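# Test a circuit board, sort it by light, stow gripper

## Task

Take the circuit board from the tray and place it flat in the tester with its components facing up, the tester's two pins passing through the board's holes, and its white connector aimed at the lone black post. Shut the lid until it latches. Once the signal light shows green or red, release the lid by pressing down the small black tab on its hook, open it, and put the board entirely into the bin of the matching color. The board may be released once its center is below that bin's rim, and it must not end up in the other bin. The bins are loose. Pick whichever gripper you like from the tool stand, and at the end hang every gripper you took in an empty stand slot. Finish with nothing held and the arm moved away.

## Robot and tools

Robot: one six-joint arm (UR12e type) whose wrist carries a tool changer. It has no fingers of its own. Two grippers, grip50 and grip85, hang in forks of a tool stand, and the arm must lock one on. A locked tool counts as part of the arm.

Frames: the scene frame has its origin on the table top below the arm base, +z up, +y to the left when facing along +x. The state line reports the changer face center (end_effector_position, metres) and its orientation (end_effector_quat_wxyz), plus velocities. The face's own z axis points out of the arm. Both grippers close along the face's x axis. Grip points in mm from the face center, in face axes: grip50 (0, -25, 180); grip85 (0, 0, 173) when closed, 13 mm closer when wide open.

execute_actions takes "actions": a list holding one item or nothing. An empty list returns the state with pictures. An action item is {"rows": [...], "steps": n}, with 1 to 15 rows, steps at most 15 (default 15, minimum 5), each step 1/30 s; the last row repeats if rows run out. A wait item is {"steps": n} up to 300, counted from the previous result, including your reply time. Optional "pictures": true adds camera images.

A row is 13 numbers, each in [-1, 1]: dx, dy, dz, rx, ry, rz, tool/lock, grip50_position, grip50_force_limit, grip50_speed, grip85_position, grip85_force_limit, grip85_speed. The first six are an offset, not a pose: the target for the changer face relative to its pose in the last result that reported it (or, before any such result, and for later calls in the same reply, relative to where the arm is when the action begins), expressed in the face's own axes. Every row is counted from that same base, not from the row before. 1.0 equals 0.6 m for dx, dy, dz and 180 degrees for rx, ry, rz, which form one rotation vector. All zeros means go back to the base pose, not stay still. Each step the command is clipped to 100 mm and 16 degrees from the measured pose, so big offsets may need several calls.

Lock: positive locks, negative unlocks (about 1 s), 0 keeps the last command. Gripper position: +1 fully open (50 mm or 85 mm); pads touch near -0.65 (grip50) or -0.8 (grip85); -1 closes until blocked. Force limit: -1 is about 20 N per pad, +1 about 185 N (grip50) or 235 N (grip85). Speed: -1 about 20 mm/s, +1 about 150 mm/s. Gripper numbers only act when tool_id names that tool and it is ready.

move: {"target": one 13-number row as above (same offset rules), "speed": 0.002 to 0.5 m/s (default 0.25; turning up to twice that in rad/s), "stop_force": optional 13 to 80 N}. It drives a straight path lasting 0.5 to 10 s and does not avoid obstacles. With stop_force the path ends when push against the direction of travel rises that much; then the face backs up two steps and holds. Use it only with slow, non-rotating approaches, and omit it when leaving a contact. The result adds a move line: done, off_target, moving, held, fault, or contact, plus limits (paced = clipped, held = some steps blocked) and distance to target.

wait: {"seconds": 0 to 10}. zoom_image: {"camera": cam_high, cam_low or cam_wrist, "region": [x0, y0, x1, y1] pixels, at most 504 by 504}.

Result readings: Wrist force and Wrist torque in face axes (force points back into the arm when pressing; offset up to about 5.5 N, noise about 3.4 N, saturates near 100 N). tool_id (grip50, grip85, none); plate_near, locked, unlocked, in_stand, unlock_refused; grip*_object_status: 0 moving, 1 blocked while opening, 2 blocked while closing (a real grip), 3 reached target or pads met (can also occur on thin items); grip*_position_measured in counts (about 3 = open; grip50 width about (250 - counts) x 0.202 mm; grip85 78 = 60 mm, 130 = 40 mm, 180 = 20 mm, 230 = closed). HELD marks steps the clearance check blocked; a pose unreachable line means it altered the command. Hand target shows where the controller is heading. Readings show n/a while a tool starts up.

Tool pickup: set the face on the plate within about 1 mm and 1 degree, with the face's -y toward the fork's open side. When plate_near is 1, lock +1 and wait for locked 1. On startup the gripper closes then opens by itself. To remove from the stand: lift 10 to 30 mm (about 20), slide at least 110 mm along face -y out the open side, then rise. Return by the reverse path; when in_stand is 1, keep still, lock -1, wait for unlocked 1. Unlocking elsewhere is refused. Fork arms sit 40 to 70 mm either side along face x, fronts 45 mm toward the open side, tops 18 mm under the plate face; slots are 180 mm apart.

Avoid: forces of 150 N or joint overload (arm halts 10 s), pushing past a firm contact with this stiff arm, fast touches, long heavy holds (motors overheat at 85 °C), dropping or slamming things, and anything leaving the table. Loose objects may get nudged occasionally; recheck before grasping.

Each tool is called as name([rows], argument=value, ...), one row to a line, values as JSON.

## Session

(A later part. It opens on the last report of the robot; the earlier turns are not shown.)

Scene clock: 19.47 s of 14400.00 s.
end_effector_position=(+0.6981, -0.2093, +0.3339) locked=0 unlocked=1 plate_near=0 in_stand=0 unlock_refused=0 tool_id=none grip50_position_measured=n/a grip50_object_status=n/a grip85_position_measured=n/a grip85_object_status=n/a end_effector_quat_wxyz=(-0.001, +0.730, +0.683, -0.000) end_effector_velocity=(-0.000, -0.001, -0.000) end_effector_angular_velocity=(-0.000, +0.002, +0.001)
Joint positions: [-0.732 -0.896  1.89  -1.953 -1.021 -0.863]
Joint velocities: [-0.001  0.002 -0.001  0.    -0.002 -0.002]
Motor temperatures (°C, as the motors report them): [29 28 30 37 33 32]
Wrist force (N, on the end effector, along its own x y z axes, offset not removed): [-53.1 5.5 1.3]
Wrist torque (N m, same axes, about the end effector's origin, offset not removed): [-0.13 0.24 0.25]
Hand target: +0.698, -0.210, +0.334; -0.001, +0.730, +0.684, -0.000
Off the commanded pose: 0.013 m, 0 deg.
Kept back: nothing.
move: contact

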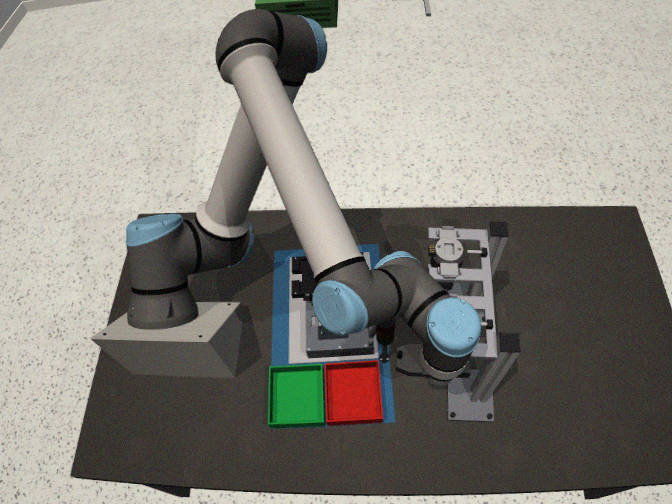

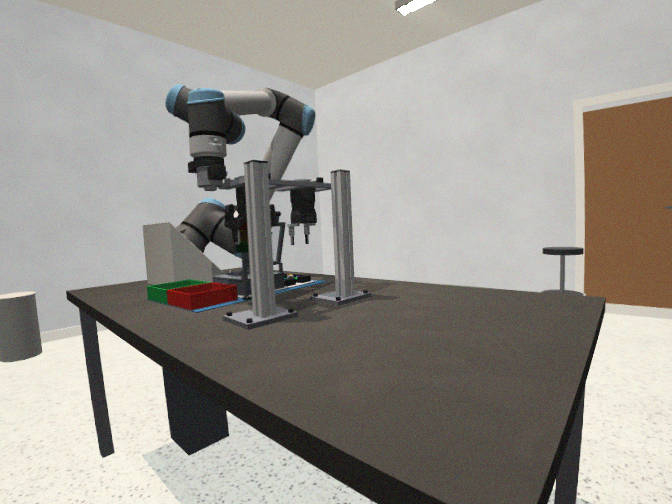

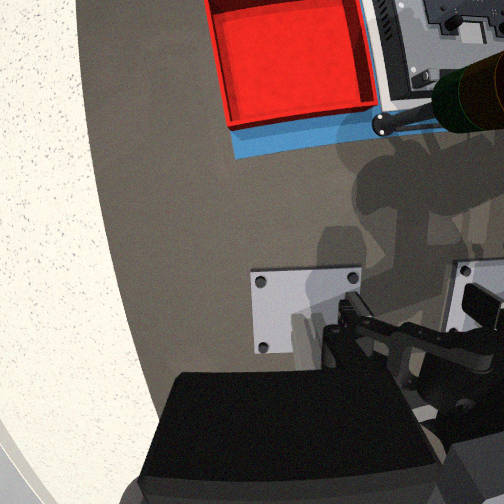

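move(target=[-0.01,-0.125,0,0,0,0,0,0,0,0,0,0,0], speed=0.08)

move(target=[0.09,0,0,0,0,0.5,0,0,0,0,0,0,0], speed=0.3)

move(target=[0.06,0,0,0,0,0,0,0,0,0,0,0,0], speed=0.006, stop_force=13)

move(target=[-0.02,-0.1833,0,0,0,0,0,0,0,0,0,0,0], speed=0.08)

move(target=[0.05,0,0,0,0,0,0,0,0,0,0,0,0], speed=0.006, stop_force=13)

Scene clock: 21.30 s of 14400.00 s.
end_effector_position=(+0.6230, -0.2104, +0.3340) locked=0 unlocked=1 plate_near=0 in_stand=0 unlock_refused=0 tool_id=none grip50_position_measured=n/a grip50_object_status=n/a grip85_position_measured=n/a grip85_object_status=n/a end_effector_quat_wxyz=(-0.001, +0.730, +0.683, -0.000) end_effector_velocity=(-0.002, +0.000, +0.000) end_effector_angular_velocity=(+0.001, -0.001, -0.001)
Joint positions: [-0.802 -0.957  2.017 -1.987 -1.063 -0.93 ]
Joint velocities: [-0.002 -0.002  0.003  0.    -0.    -0.001]
Motor temperatures (°C, as the motors report them): [29 28 30 37 33 32]
Wrist force (N, on the end effector, along its own x y z axes, offset not removed): [-1.7 -2.6 3.4]
Wrist torque (N m, same axes, about the end effector's origin, offset not removed): [-0.40 0.21 0.30]
Hand target: +0.623, -0.210, +0.334; -0.001, +0.730, +0.683, -0.000
Off the commanded pose: 0.000 m, 0 deg.
Kept back: nothing.
move: done

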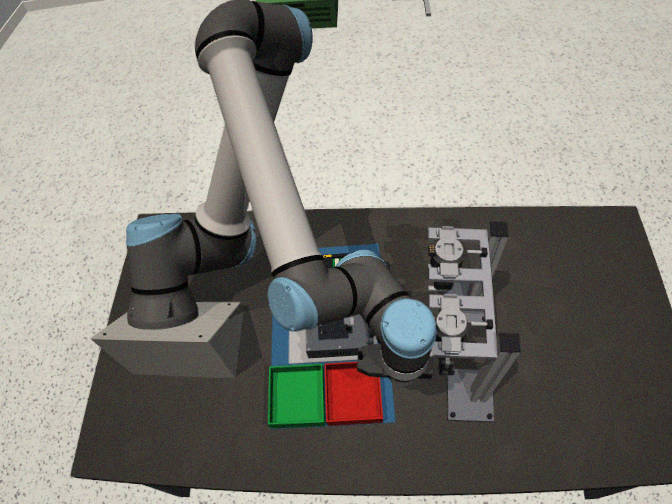

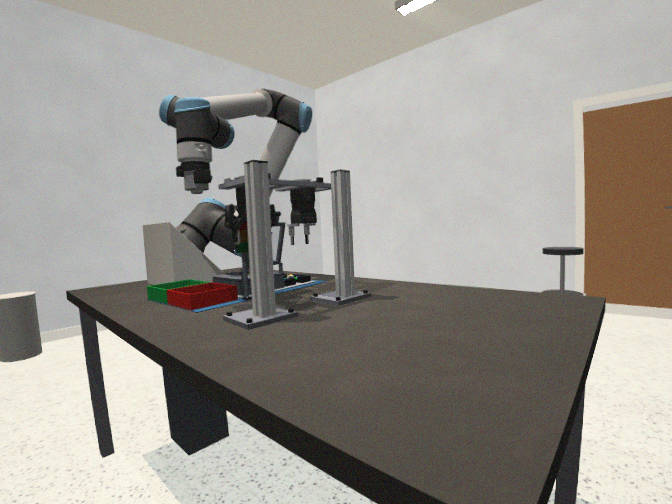

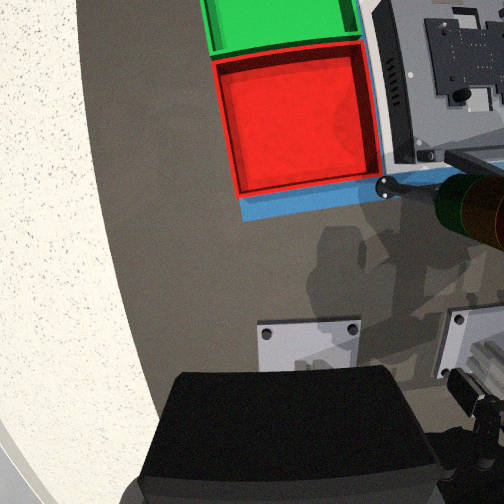

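Scene clock: 24.43 s of 14400.00 s.
end_effector_position=(+0.6265, -0.1565, +0.3341) locked=0 unlocked=1 plate_near=0 in_stand=0 unlock_refused=0 tool_id=none grip50_position_measured=n/a grip50_object_status=n/a grip85_position_measured=n/a grip85_object_status=n/a end_effector_quat_wxyz=(-0.000, +0.999, -0.032, -0.000) end_effector_velocity=(+0.000, +0.001, -0.000) end_effector_angular_velocity=(-0.001, -0.002, -0.012)
Joint positions: [-0.763 -1.032  2.052 -1.965 -1.039  0.677]
Joint velocities: [ 0.001 -0.001  0.001 -0.002  0.001  0.013]
Motor temperatures (°C, as the motors report them): [29 28 30 37 33 32]
Wrist force (N, on the end effector, along its own x y z axes, offset not removed): [-1.9 0.3 2.7]
Wrist torque (N m, same axes, about the end effector's origin, offset not removed): [-0.01 -0.07 -0.04]
Hand target: +0.627, -0.157, +0.334; -0.000, +0.999, -0.033, -0.000
Off the commanded pose: 0.000 m, 0 deg.
Kept back: nothing.
move: done

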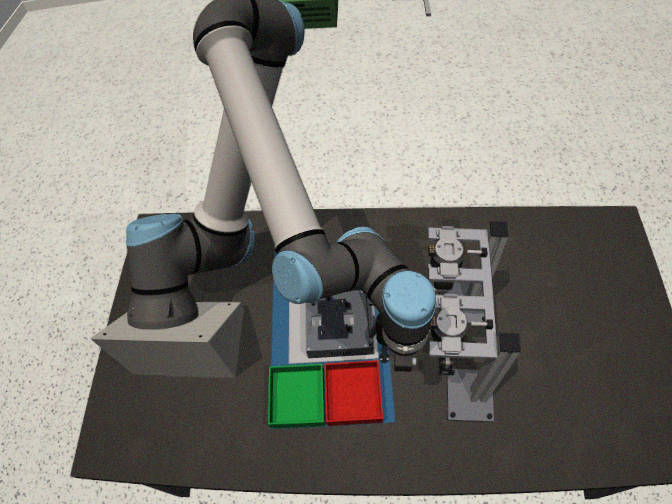

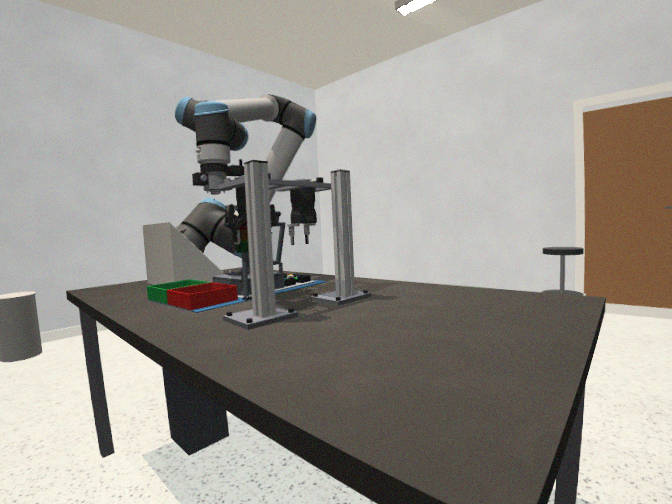

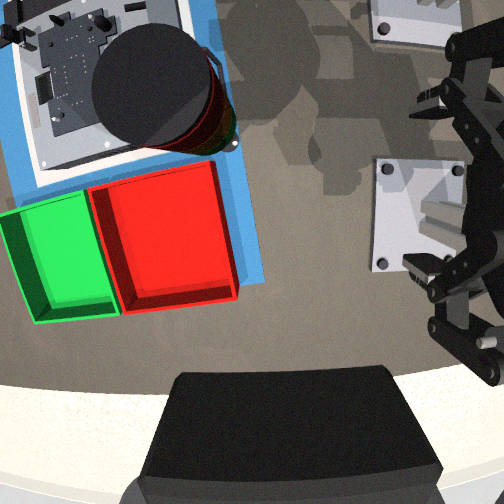

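Scene clock: 28.70 s of 14400.00 s.
end_effector_position=(+0.6498, -0.1581, +0.3339) locked=0 unlocked=1 plate_near=0 in_stand=0 unlock_refused=0 tool_id=none grip50_position_measured=n/a grip50_object_status=n/a grip85_position_measured=n/a grip85_object_status=n/a end_effector_quat_wxyz=(-0.001, +0.999, -0.033, -0.001) end_effector_velocity=(-0.001, +0.000, +0.001) end_effector_angular_velocity=(-0.001, -0.004, +0.004)
Joint positions: [-0.741 -1.009  2.012 -1.957 -1.026  0.697]
Joint velocities: [-0.002 -0.002  0.003 -0.003  0.001 -0.003]
Motor temperatures (°C, as the motors report them): [29 28 30 37 33 32]
Wrist force (N, on the end effector, along its own x y z axes, offset not removed): [-24.0 -1.7 1.3]
Wrist torque (N m, same axes, about the end effector's origin, offset not removed): [-0.29 0.13 0.24]
Hand target: +0.650, -0.158, +0.334; -0.000, +0.999, -0.032, -0.000
Off the commanded pose: 0.013 m, 0 deg.
Kept back: nothing.
move: contact

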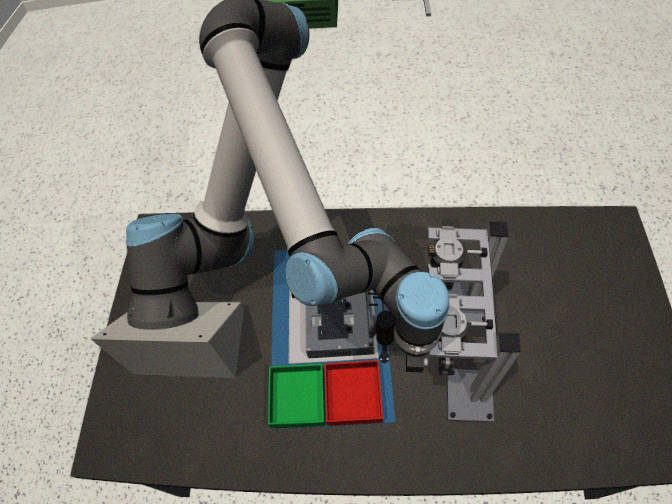

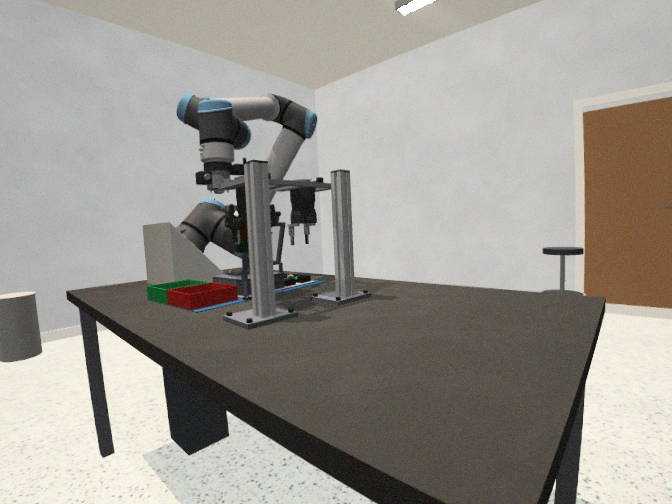

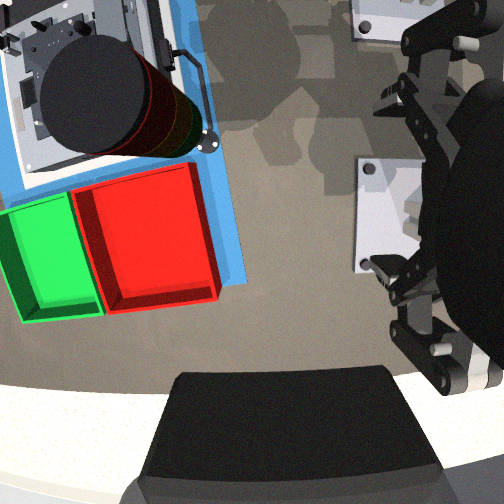

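Scene clock: 30.50 s of 14400.00 s.
end_effector_position=(+0.6448, -0.0478, +0.3341) locked=0 unlocked=1 plate_near=0 in_stand=0 unlock_refused=0 tool_id=none grip50_position_measured=n/a grip50_object_status=n/a grip85_position_measured=n/a grip85_object_status=n/a end_effector_quat_wxyz=(-0.000, +0.999, -0.033, -0.001) end_effector_velocity=(-0.000, +0.002, +0.000) end_effector_angular_velocity=(-0.001, +0.000, +0.002)
Joint positions: [-0.665 -1.168  2.081 -1.907 -0.983  0.773]
Joint velocities: [ 0.001 -0.003  0.001  0.001 -0.    -0.   ]
Motor temperatures (°C, as the motors report them): [29 28 30 37 33 32]
Wrist force (N, on the end effector, along its own x y z axes, offset not removed): [1.8 0.1 1.1]
Wrist torque (N m, same axes, about the end effector's origin, offset not removed): [-0.04 -0.05 0.06]
Hand target: +0.645, -0.048, +0.334; -0.000, +0.999, -0.033, -0.001
Off the commanded pose: 0.000 m, 0 deg.
Kept back: nothing.
move: done

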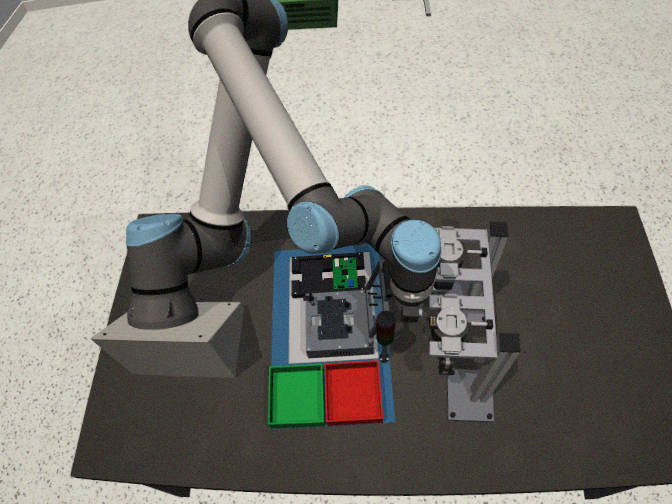

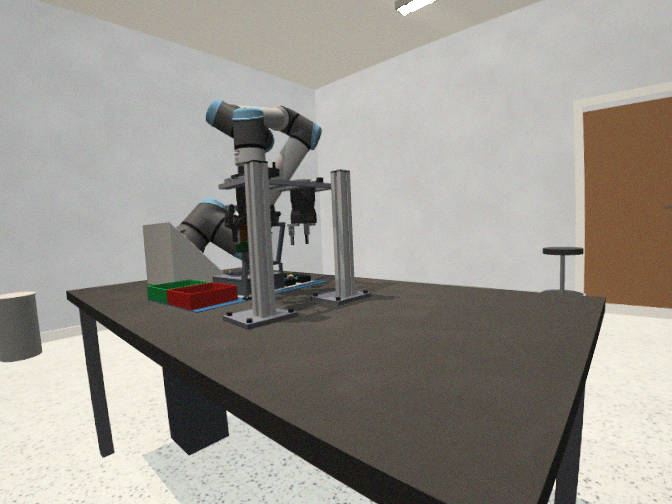

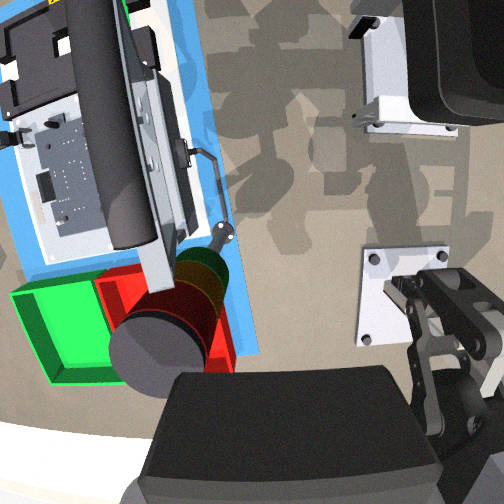

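Scene clock: 32.83 s of 14400.00 s.
end_effector_position=(+0.6565, -0.0487, +0.3340) locked=0 unlocked=1 plate_near=0 in_stand=0 unlock_refused=0 tool_id=none grip50_position_measured=n/a grip50_object_status=n/a grip85_position_measured=n/a grip85_object_status=n/a end_effector_quat_wxyz=(-0.001, +0.999, -0.033, -0.001) end_effector_velocity=(-0.001, +0.000, +0.001) end_effector_angular_velocity=(-0.002, -0.003, +0.003)
Joint positions: [-0.654 -1.154  2.06  -1.906 -0.978  0.783]
Joint velocities: [-0.002 -0.003  0.002 -0.003  0.    -0.002]
Motor temperatures (°C, as the motors report them): [29 28 30 37 33 32]
Wrist force (N, on the end effector, along its own x y z axes, offset not removed): [-31.3 -3.1 7.0]
Wrist torque (N m, same axes, about the end effector's origin, offset not removed): [-0.52 0.15 0.10]
Hand target: +0.656, -0.049, +0.334; -0.000, +0.999, -0.033, -0.001
Off the commanded pose: 0.018 m, 0 deg.
Kept back: nothing.
move: contact

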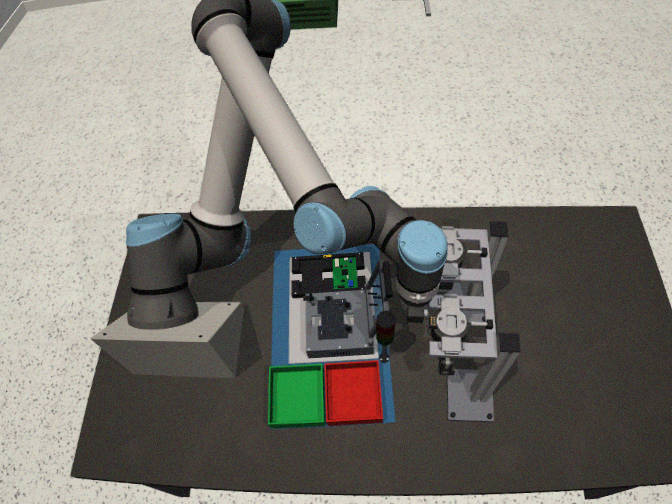

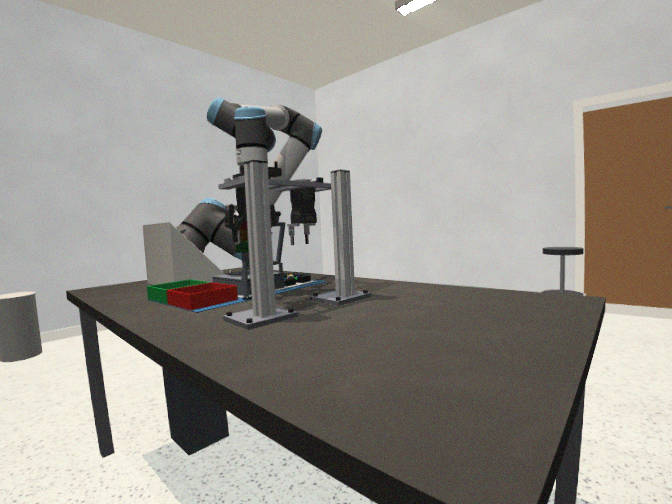

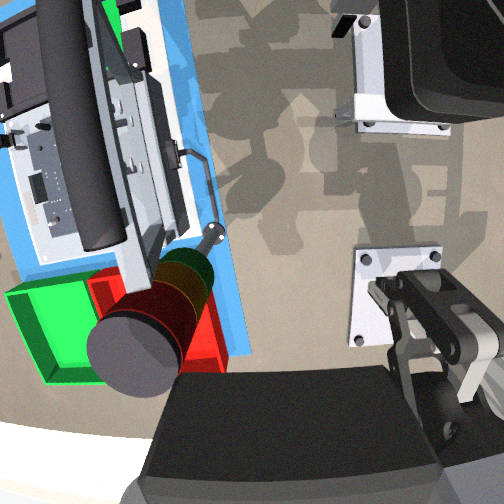

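move(target=[-0.0167,0,-0.0933,0,0,0,0,0,0,0,0,0,0], speed=0.08)

move(target=[0.144,0.094,0,0,0,-0.5014,0,0,0,0,0,0,0], speed=0.3)

Scene clock: 34.27 s of 14400.00 s.
end_effector_position=(+0.6466, -0.0481, +0.3898) locked=0 unlocked=1 plate_near=0 in_stand=0 unlock_refused=0 tool_id=none grip50_position_measured=n/a grip50_object_status=n/a grip85_position_measured=n/a grip85_object_status=n/a end_effector_quat_wxyz=(-0.001, +0.999, -0.033, -0.001) end_effector_velocity=(-0.000, -0.000, +0.002) end_effector_angular_velocity=(+0.000, -0.001, +0.002)
Joint positions: [-0.706 -1.2    2.021 -1.793 -1.007  0.731]
Joint velocities: [-0.002 -0.001 -0.001  0.003 -0.    -0.004]
Motor temperatures (°C, as the motors report them): [29 28 30 37 33 32]
Wrist force (N, on the end effector, along its own x y z axes, offset not removed): [-6.4 -2.7 0.7]
Wrist torque (N m, same axes, about the end effector's origin, offset not removed): [-0.23 0.64 -0.05]
Hand target: +0.647, -0.048, +0.390; -0.001, +0.999, -0.033, -0.001
Off the commanded pose: 0.000 m, 0 deg.
Kept back: nothing.
move: done

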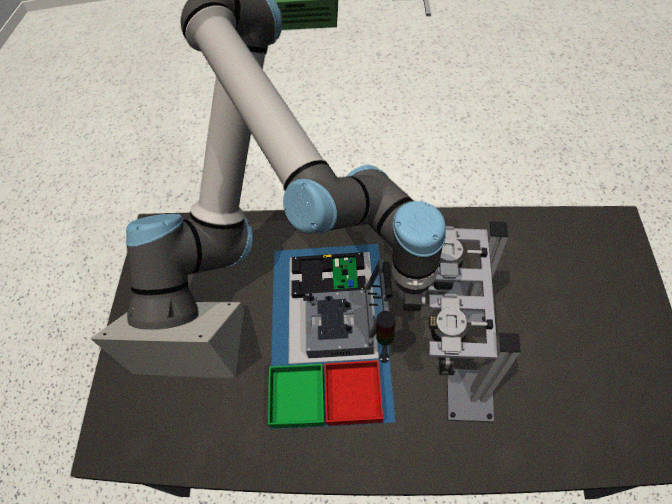

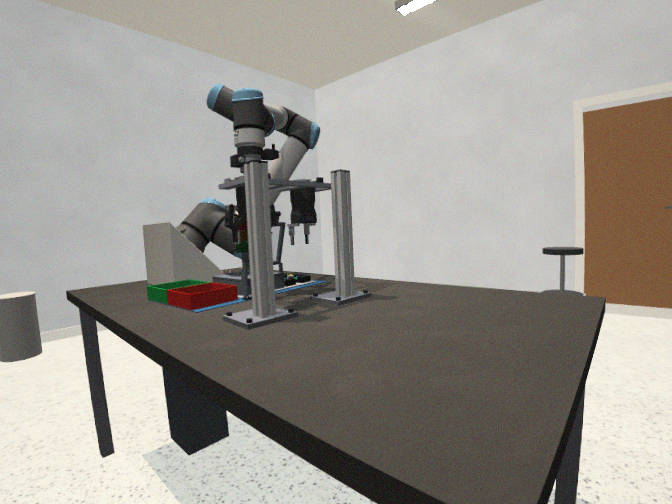

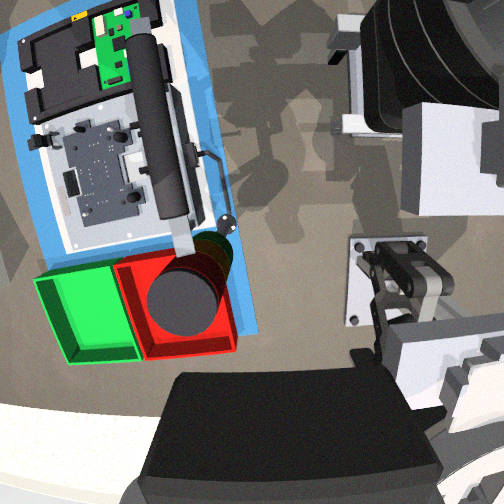

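Scene clock: 37.40 s of 14400.00 s.
end_effector_position=(+0.7292, -0.1099, +0.3895) locked=0 unlocked=1 plate_near=0 in_stand=0 unlock_refused=0 tool_id=none grip50_position_measured=n/a grip50_object_status=n/a grip85_position_measured=n/a grip85_object_status=n/a end_effector_quat_wxyz=(-0.001, +0.729, +0.685, -0.000) end_effector_velocity=(+0.001, -0.000, +0.000) end_effector_angular_velocity=(+0.002, -0.001, +0.012)
Joint positions: [-0.678 -1.028  1.849 -1.807 -0.991 -0.815]
Joint velocities: [ 0.     0.001 -0.002  0.002  0.002 -0.013]
Motor temperatures (°C, as the motors report them): [29 28 30 37 33 32]
Wrist force (N, on the end effector, along its own x y z axes, offset not removed): [-1.8 -0.1 -2.4]
Wrist torque (N m, same axes, about the end effector's origin, offset not removed): [-0.16 0.20 0.14]
Hand target: +0.729, -0.110, +0.390; -0.001, +0.728, +0.685, -0.000
Off the commanded pose: 0.000 m, 0 deg.
Kept back: nothing.
move: done

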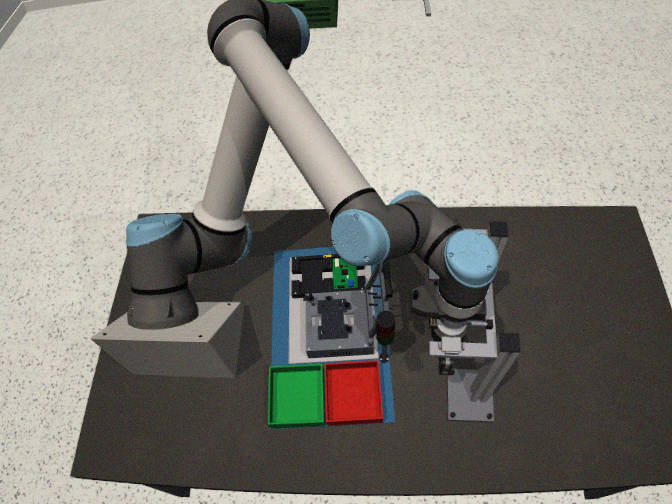

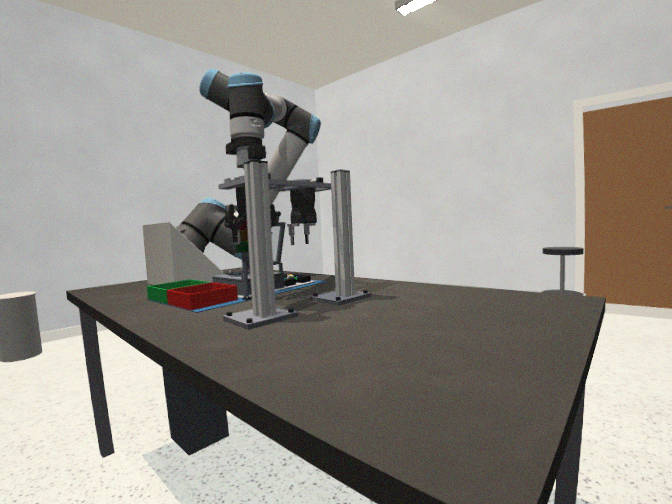

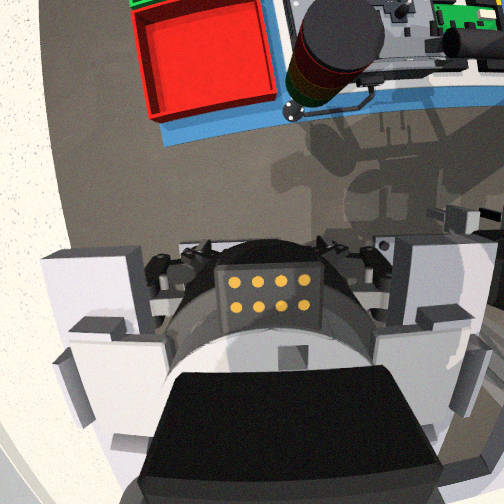

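move(target=[0,0,0.055,0,0,0,0,0,0,0,0,0,0], speed=0.01, stop_force=13)

Scene clock: 40.97 s of 14400.00 s.
end_effector_position=(+0.7292, -0.1099, +0.3601) locked=0 unlocked=1 plate_near=1 in_stand=1 unlock_refused=0 tool_id=none grip50_position_measured=n/a grip50_object_status=n/a grip85_position_measured=n/a grip85_object_status=n/a end_effector_quat_wxyz=(-0.001, +0.729, +0.685, -0.000) end_effector_velocity=(-0.001, +0.000, +0.001) end_effector_angular_velocity=(+0.005, +0.001, -0.002)
Joint positions: [-0.658 -1.013  1.877 -1.863 -0.98  -0.795]
Joint velocities: [-0.002 -0.001 -0.001  0.008  0.001 -0.003]
Motor temperatures (°C, as the motors report them): [29 28 30 37 33 32]
Wrist force (N, on the end effector, along its own x y z axes, offset not removed): [-3.3 6.1 -36.8]
Wrist torque (N m, same axes, about the end effector's origin, offset not removed): [-0.85 -0.43 0.05]
Hand target: +0.729, -0.110, +0.360; -0.001, +0.729, +0.685, -0.000
Off the commanded pose: 0.004 m, 0 deg.
Kept back: nothing.
move: contact

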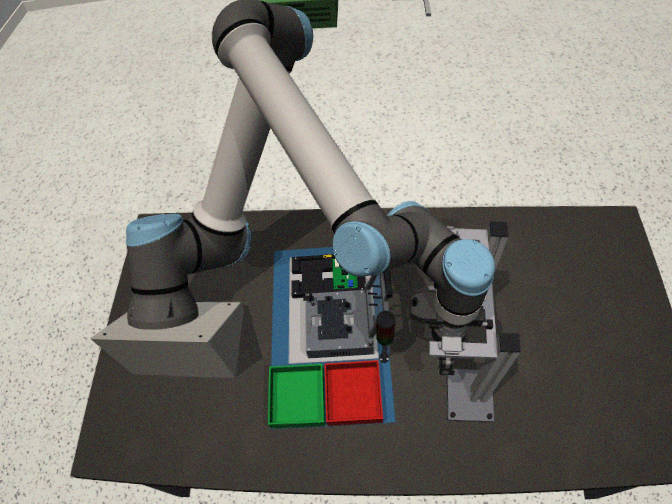

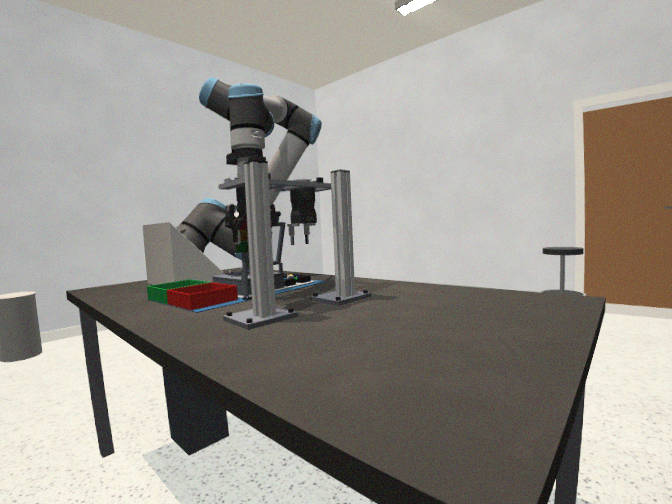

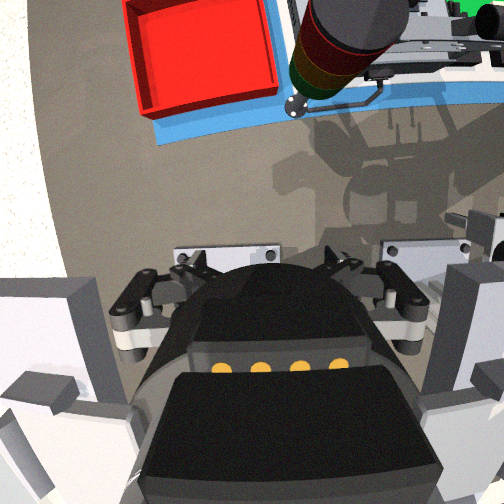

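execute_actions([
  {"rows":[[0,0,-0.0005,0,0,0,1,0,0,0,-1,-0.5,0.5]],"steps":15},
])

execute_actions([
  {"steps":30},
])

move(target=[0,0,-0.035,0,0,0,0,0,0,0,-1,-0.5,0.5], speed=0.03)

move(target=[0,-0.13,0,0,0,0,0,0,0,0,-1,-0.5,0.5], speed=0.05, stop_force=15)

Scene clock: 41.63 s of 14400.00 s.
end_effector_position=(+0.7291, -0.1099, +0.3604) locked=0 unlocked=0 plate_near=1 in_stand=1 unlock_refused=0 tool_id=none grip50_position_measured=n/a grip50_object_status=n/a grip85_position_measured=n/a grip85_object_status=n/a end_effector_quat_wxyz=(-0.001, +0.729, +0.685, -0.000) end_effector_velocity=(+0.000, -0.000, +0.000) end_effector_angular_velocity=(-0.001, -0.001, +0.001)
Joint positions: [-0.658 -1.013  1.877 -1.862 -0.98  -0.795]
Joint velocities: [-0.     0.    -0.    -0.001 -0.    -0.   ]
Motor temperatures (°C, as the motors report them): [29 28 30 37 33 32]
Wrist force (N, on the end effector, along its own x y z axes, offset not removed): [2.1 -1.6 -12.9]
Wrist torque (N m, same axes, about the end effector's origin, offset not removed): [-0.57 -0.30 0.01]
Steps of this call (steps 1 to 10: nothing new was sent; steps 11 to 20: the first 10 steps of this action). Readings (end_effector_position | what the end effector reports):
11: (+0.7291, -0.1099, +0.3603) | locked=0 unlocked=0 plate_near=1 in_stand=1 unlock_refused=0 tool_id=none grip50_position_measured=n/a grip50_object_status=n/a grip85_position_measured=n/a grip85_object_status=n/a
12: (+0.7291, -0.1099, +0.3603) | locked=0 unlocked=0 plate_near=1 in_stand=1 unlock_refused=0 tool_id=none grip50_position_measured=n/a grip50_object_status=n/a grip85_position_measured=n/a grip85_object_status=n/a
14: (+0.7291, -0.1099, +0.3604) | locked=0 unlocked=0 plate_near=1 in_stand=1 unlock_refused=0 tool_id=none grip50_position_measured=n/a grip50_object_status=n/a grip85_position_measured=n/a grip85_object_status=n/a
18: (+0.7291, -0.1099, +0.3604) | locked=0 unlocked=0 plate_near=1 in_stand=1 unlock_refused=0 tool_id=none grip50_position_measured=n/a grip50_object_status=n/a grip85_position_measured=n/a grip85_object_status=n/a
20: the state above

Scene clock: 42.63 s of 14400.00 s.
end_effector_position=(+0.7292, -0.1100, +0.3604) locked=1 unlocked=0 plate_near=1 in_stand=1 unlock_refused=0 tool_id=grip85 grip50_position_measured=n/a grip50_object_status=n/a grip85_position_measured=n/a grip85_object_status=n/a end_effector_quat_wxyz=(-0.001, +0.729, +0.685, -0.000) end_effector_velocity=(+0.000, +0.000, -0.000) end_effector_angular_velocity=(+0.001, -0.001, +0.000)
Joint positions: [-0.658 -1.013  1.877 -1.862 -0.98  -0.795]
Joint velocities: [ 0.     0.    -0.    -0.     0.001 -0.   ]
Motor temperatures (°C, as the motors report them): [29 28 30 37 33 32]
Wrist force (N, on the end effector, along its own x y z axes, offset not removed): [0.9 -3.0 -27.3]
Wrist torque (N m, same axes, about the end effector's origin, offset not removed): [-0.52 -1.34 0.23]
Hand target: +0.729, -0.110, +0.360; -0.001, +0.729, +0.685, -0.000
Off the commanded pose: 0.000 m, 0 deg.
Kept back: nothing.
Steps of this call (steps 1 to 5: the last 5 steps of your previous action; steps 6 to 30: nothing new was sent). Readings (end_effector_position | what the end effector reports):
1: (+0.7291, -0.1099, +0.3604) | locked=0 unlocked=0 plate_near=1 in_stand=1 unlock_refused=0 tool_id=none grip50_position_measured=n/a grip50_object_status=n/a grip85_position_measured=n/a grip85_object_status=n/a
2: (+0.7291, -0.1099, +0.3604) | locked=0 unlocked=0 plate_near=1 in_stand=1 unlock_refused=0 tool_id=none grip50_position_measured=n/a grip50_object_status=n/a grip85_position_measured=n/a grip85_object_status=n/a
4: (+0.7291, -0.1099, +0.3604) | locked=0 unlocked=0 plate_near=1 in_stand=1 unlock_refused=0 tool_id=none grip50_position_measured=n/a grip50_object_status=n/a grip85_position_measured=n/a grip85_object_status=n/a
8: (+0.7291, -0.1099, +0.3604) | locked=0 unlocked=0 plate_near=1 in_stand=1 unlock_refused=0 tool_id=none grip50_position_measured=n/a grip50_object_status=n/a grip85_position_measured=n/a grip85_object_status=n/a
30: the state above

Scene clock: 43.67 s of 14400.00 s.
end_effector_position=(+0.7293, -0.1100, +0.3813) locked=1 unlocked=0 plate_near=1 in_stand=0 unlock_refused=0 tool_id=grip85 grip50_position_measured=n/a grip50_object_status=n/a grip85_position_measured=n/a grip85_object_status=n/a end_effector_quat_wxyz=(-0.001, +0.729, +0.685, -0.000) end_effector_velocity=(-0.000, -0.000, +0.002) end_effector_angular_velocity=(-0.000, +0.000, +0.001)
Joint positions: [-0.673 -1.024  1.857 -1.823 -0.988 -0.809]
Joint velocities: [-0.001 -0.001 -0.001  0.003 -0.001 -0.002]
Motor temperatures (°C, as the motors report them): [29 28 30 37 33 32]
Wrist force (N, on the end effector, along its own x y z axes, offset not removed): [-3.2 1.3 1.9]
Wrist torque (N m, same axes, about the end effector's origin, offset not removed): [-0.02 0.12 0.07]
Hand target: +0.729, -0.110, +0.381; -0.001, +0.729, +0.685, -0.000
Off the commanded pose: 0.000 m, 0 deg.
Kept back: nothing.
move: done

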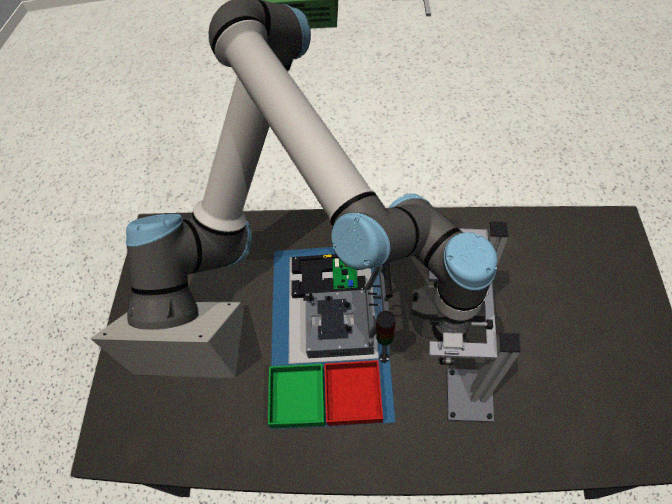

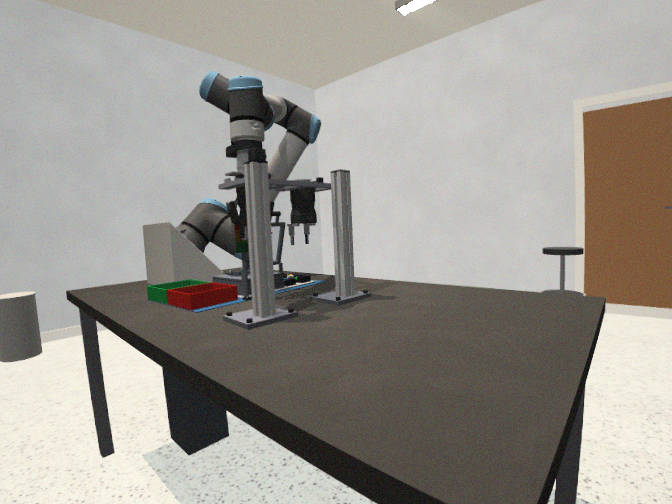

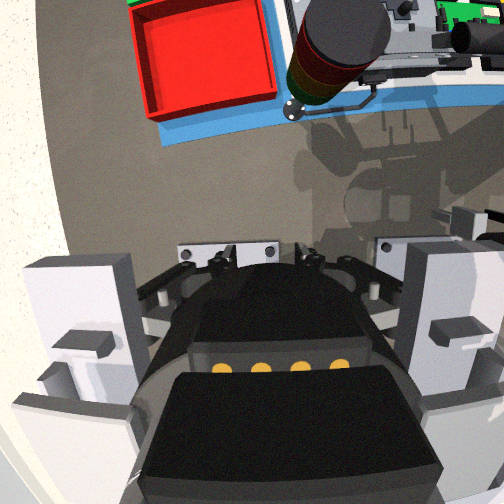

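Scene clock: 45.60 s of 14400.00 s.
end_effector_position=(+0.6516, -0.1052, +0.3814) locked=1 unlocked=0 plate_near=1 in_stand=0 unlock_refused=0 tool_id=grip85 grip50_position_measured=n/a grip50_object_status=n/a grip85_position_measured=n/a grip85_object_status=n/a end_effector_quat_wxyz=(-0.001, +0.729, +0.685, -0.000) end_effector_velocity=(-0.002, +0.000, -0.000) end_effector_angular_velocity=(+0.001, -0.000, -0.001)
Joint positions: [-0.736 -1.112  1.996 -1.841 -1.024 -0.872]
Joint velocities: [-0.002 -0.002  0.004 -0.    -0.001 -0.001]
Motor temperatures (°C, as the motors report them): [29 28 30 37 33 32]
Wrist force (N, on the end effector, along its own x y z axes, offset not removed): [-5.0 -5.9 0.5]
Wrist torque (N m, same axes, about the end effector's origin, offset not removed): [-0.57 0.42 0.00]
Hand target: +0.651, -0.105, +0.381; -0.001, +0.729, +0.685, -0.000
Off the commanded pose: 0.000 m, 0 deg.
Kept back: nothing.
move: done

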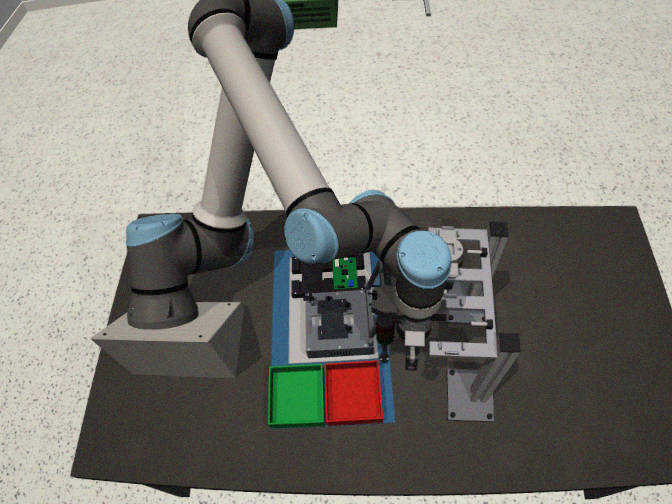

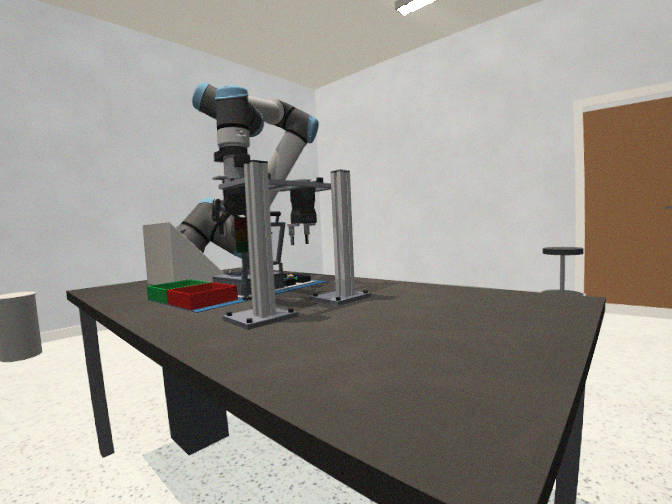

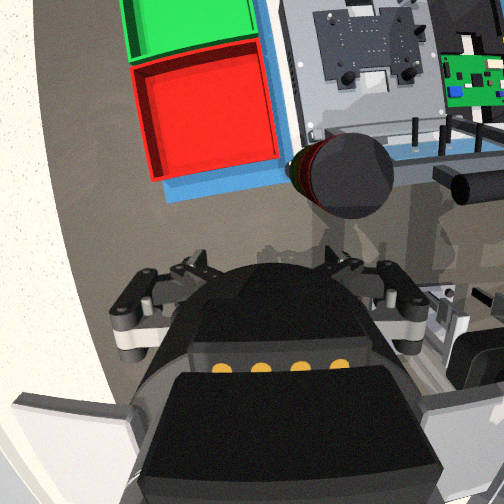

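wait(seconds=1.5)

move(target=[0,-0.055,0,0,0,0,0,0,0,0,-1,-0.5,0.5], speed=0.015, stop_force=13)

Scene clock: 47.40 s of 14400.00 s.
end_effector_position=(+0.6514, -0.1052, +0.3814) locked=1 unlocked=0 plate_near=1 in_stand=0 unlock_refused=0 tool_id=grip85 grip50_position_measured=n/a grip50_object_status=n/a grip85_position_measured=231 grip85_object_status=3 end_effector_quat_wxyz=(-0.001, +0.729, +0.685, -0.000) end_effector_velocity=(-0.000, -0.000, -0.000) end_effector_angular_velocity=(-0.001, +0.001, +0.000)
Joint positions: [-0.737 -1.112  1.996 -1.841 -1.024 -0.872]
Joint velocities: [ 0.     0.     0.    -0.    -0.001  0.   ]
Motor temperatures (°C, as the motors report them): [29 28 30 37 33 32]
Wrist force (N, on the end effector, along its own x y z axes, offset not removed): [-3.4 -4.5 2.2]
Wrist torque (N m, same axes, about the end effector's origin, offset not removed): [-0.39 0.43 0.00]
Hand target: +0.651, -0.105, +0.381; -0.001, +0.729, +0.685, -0.000
Off the commanded pose: 0.000 m, 0 deg.
Kept back: nothing.
Steps of this call (steps 1 to 54: nothing new was sent). Readings (end_effector_position | what the end effector reports):
1: (+0.6515, -0.1052, +0.3814) | locked=1 unlocked=0 plate_near=1 in_stand=0 unlock_refused=0 tool_id=grip85 grip50_position_measured=n/a grip50_object_status=n/a grip85_position_measured=n/a grip85_object_status=n/a
2: (+0.6515, -0.1052, +0.3814) | locked=1 unlocked=0 plate_near=1 in_stand=0 unlock_refused=0 tool_id=grip85 grip50_position_measured=n/a grip50_object_status=n/a grip85_position_measured=n/a grip85_object_status=n/a
4: (+0.6514, -0.1052, +0.3814) | locked=1 unlocked=0 plate_near=1 in_stand=0 unlock_refused=0 tool_id=grip85 grip50_position_measured=n/a grip50_object_status=n/a grip85_position_measured=n/a grip85_object_status=n/a
8: (+0.6514, -0.1052, +0.3814) | locked=1 unlocked=0 plate_near=1 in_stand=0 unlock_refused=0 tool_id=grip85 grip50_position_measured=n/a grip50_object_status=n/a grip85_position_measured=6 grip85_object_status=0
54: the state above

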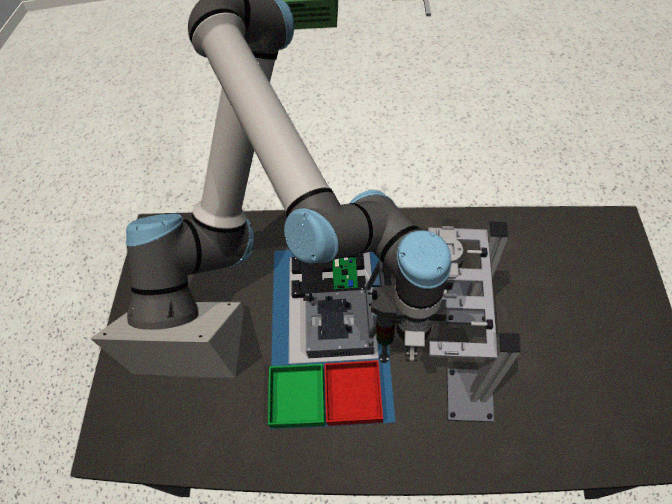

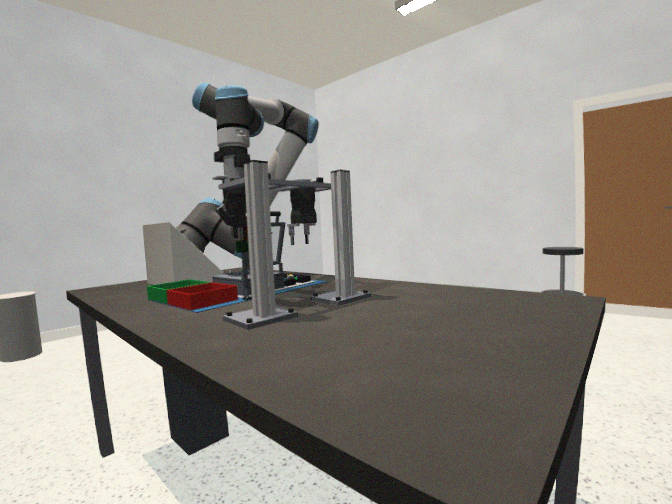

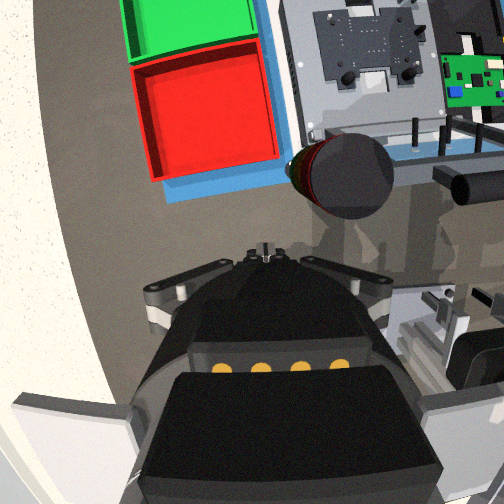

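Scene clock: 49.60 s of 14400.00 s.
end_effector_position=(+0.6244, -0.1035, +0.3815) locked=1 unlocked=0 plate_near=1 in_stand=0 unlock_refused=0 tool_id=grip85 grip50_position_measured=n/a grip50_object_status=n/a grip85_position_measured=231 grip85_object_status=3 end_effector_quat_wxyz=(-0.001, +0.729, +0.685, +0.000) end_effector_velocity=(+0.002, -0.001, -0.002) end_effector_angular_velocity=(+0.003, +0.007, -0.005)
Joint positions: [-0.762 -1.143  2.042 -1.844 -1.038 -0.896]
Joint velocities: [ 0.004  0.006 -0.005  0.005 -0.001  0.005]
Motor temperatures (°C, as the motors report them): [29 28 30 37 33 32]
Wrist force (N, on the end effector, along its own x y z axes, offset not removed): [-2.6 36.0 -5.6]
Wrist torque (N m, same axes, about the end effector's origin, offset not removed): [-5.35 0.52 2.01]
Hand target: +0.625, -0.104, +0.381; -0.001, +0.729, +0.685, +0.000
Off the commanded pose: 0.006 m, 0 deg.
Kept back: nothing.
move: contact

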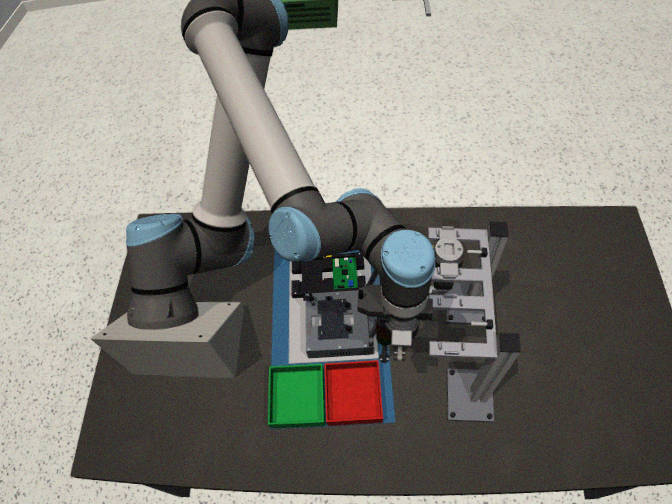

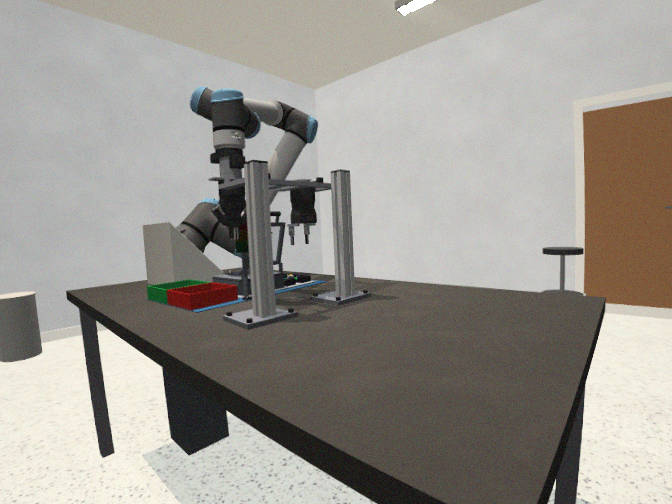

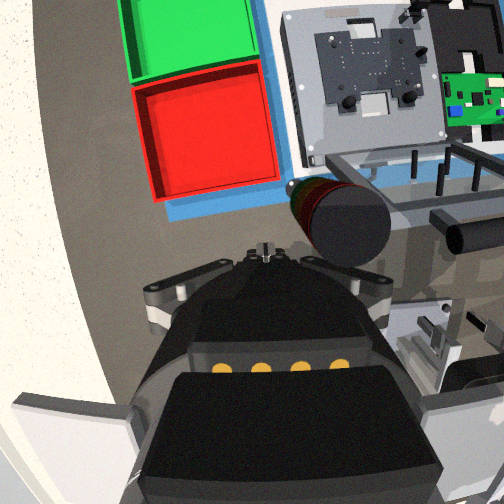

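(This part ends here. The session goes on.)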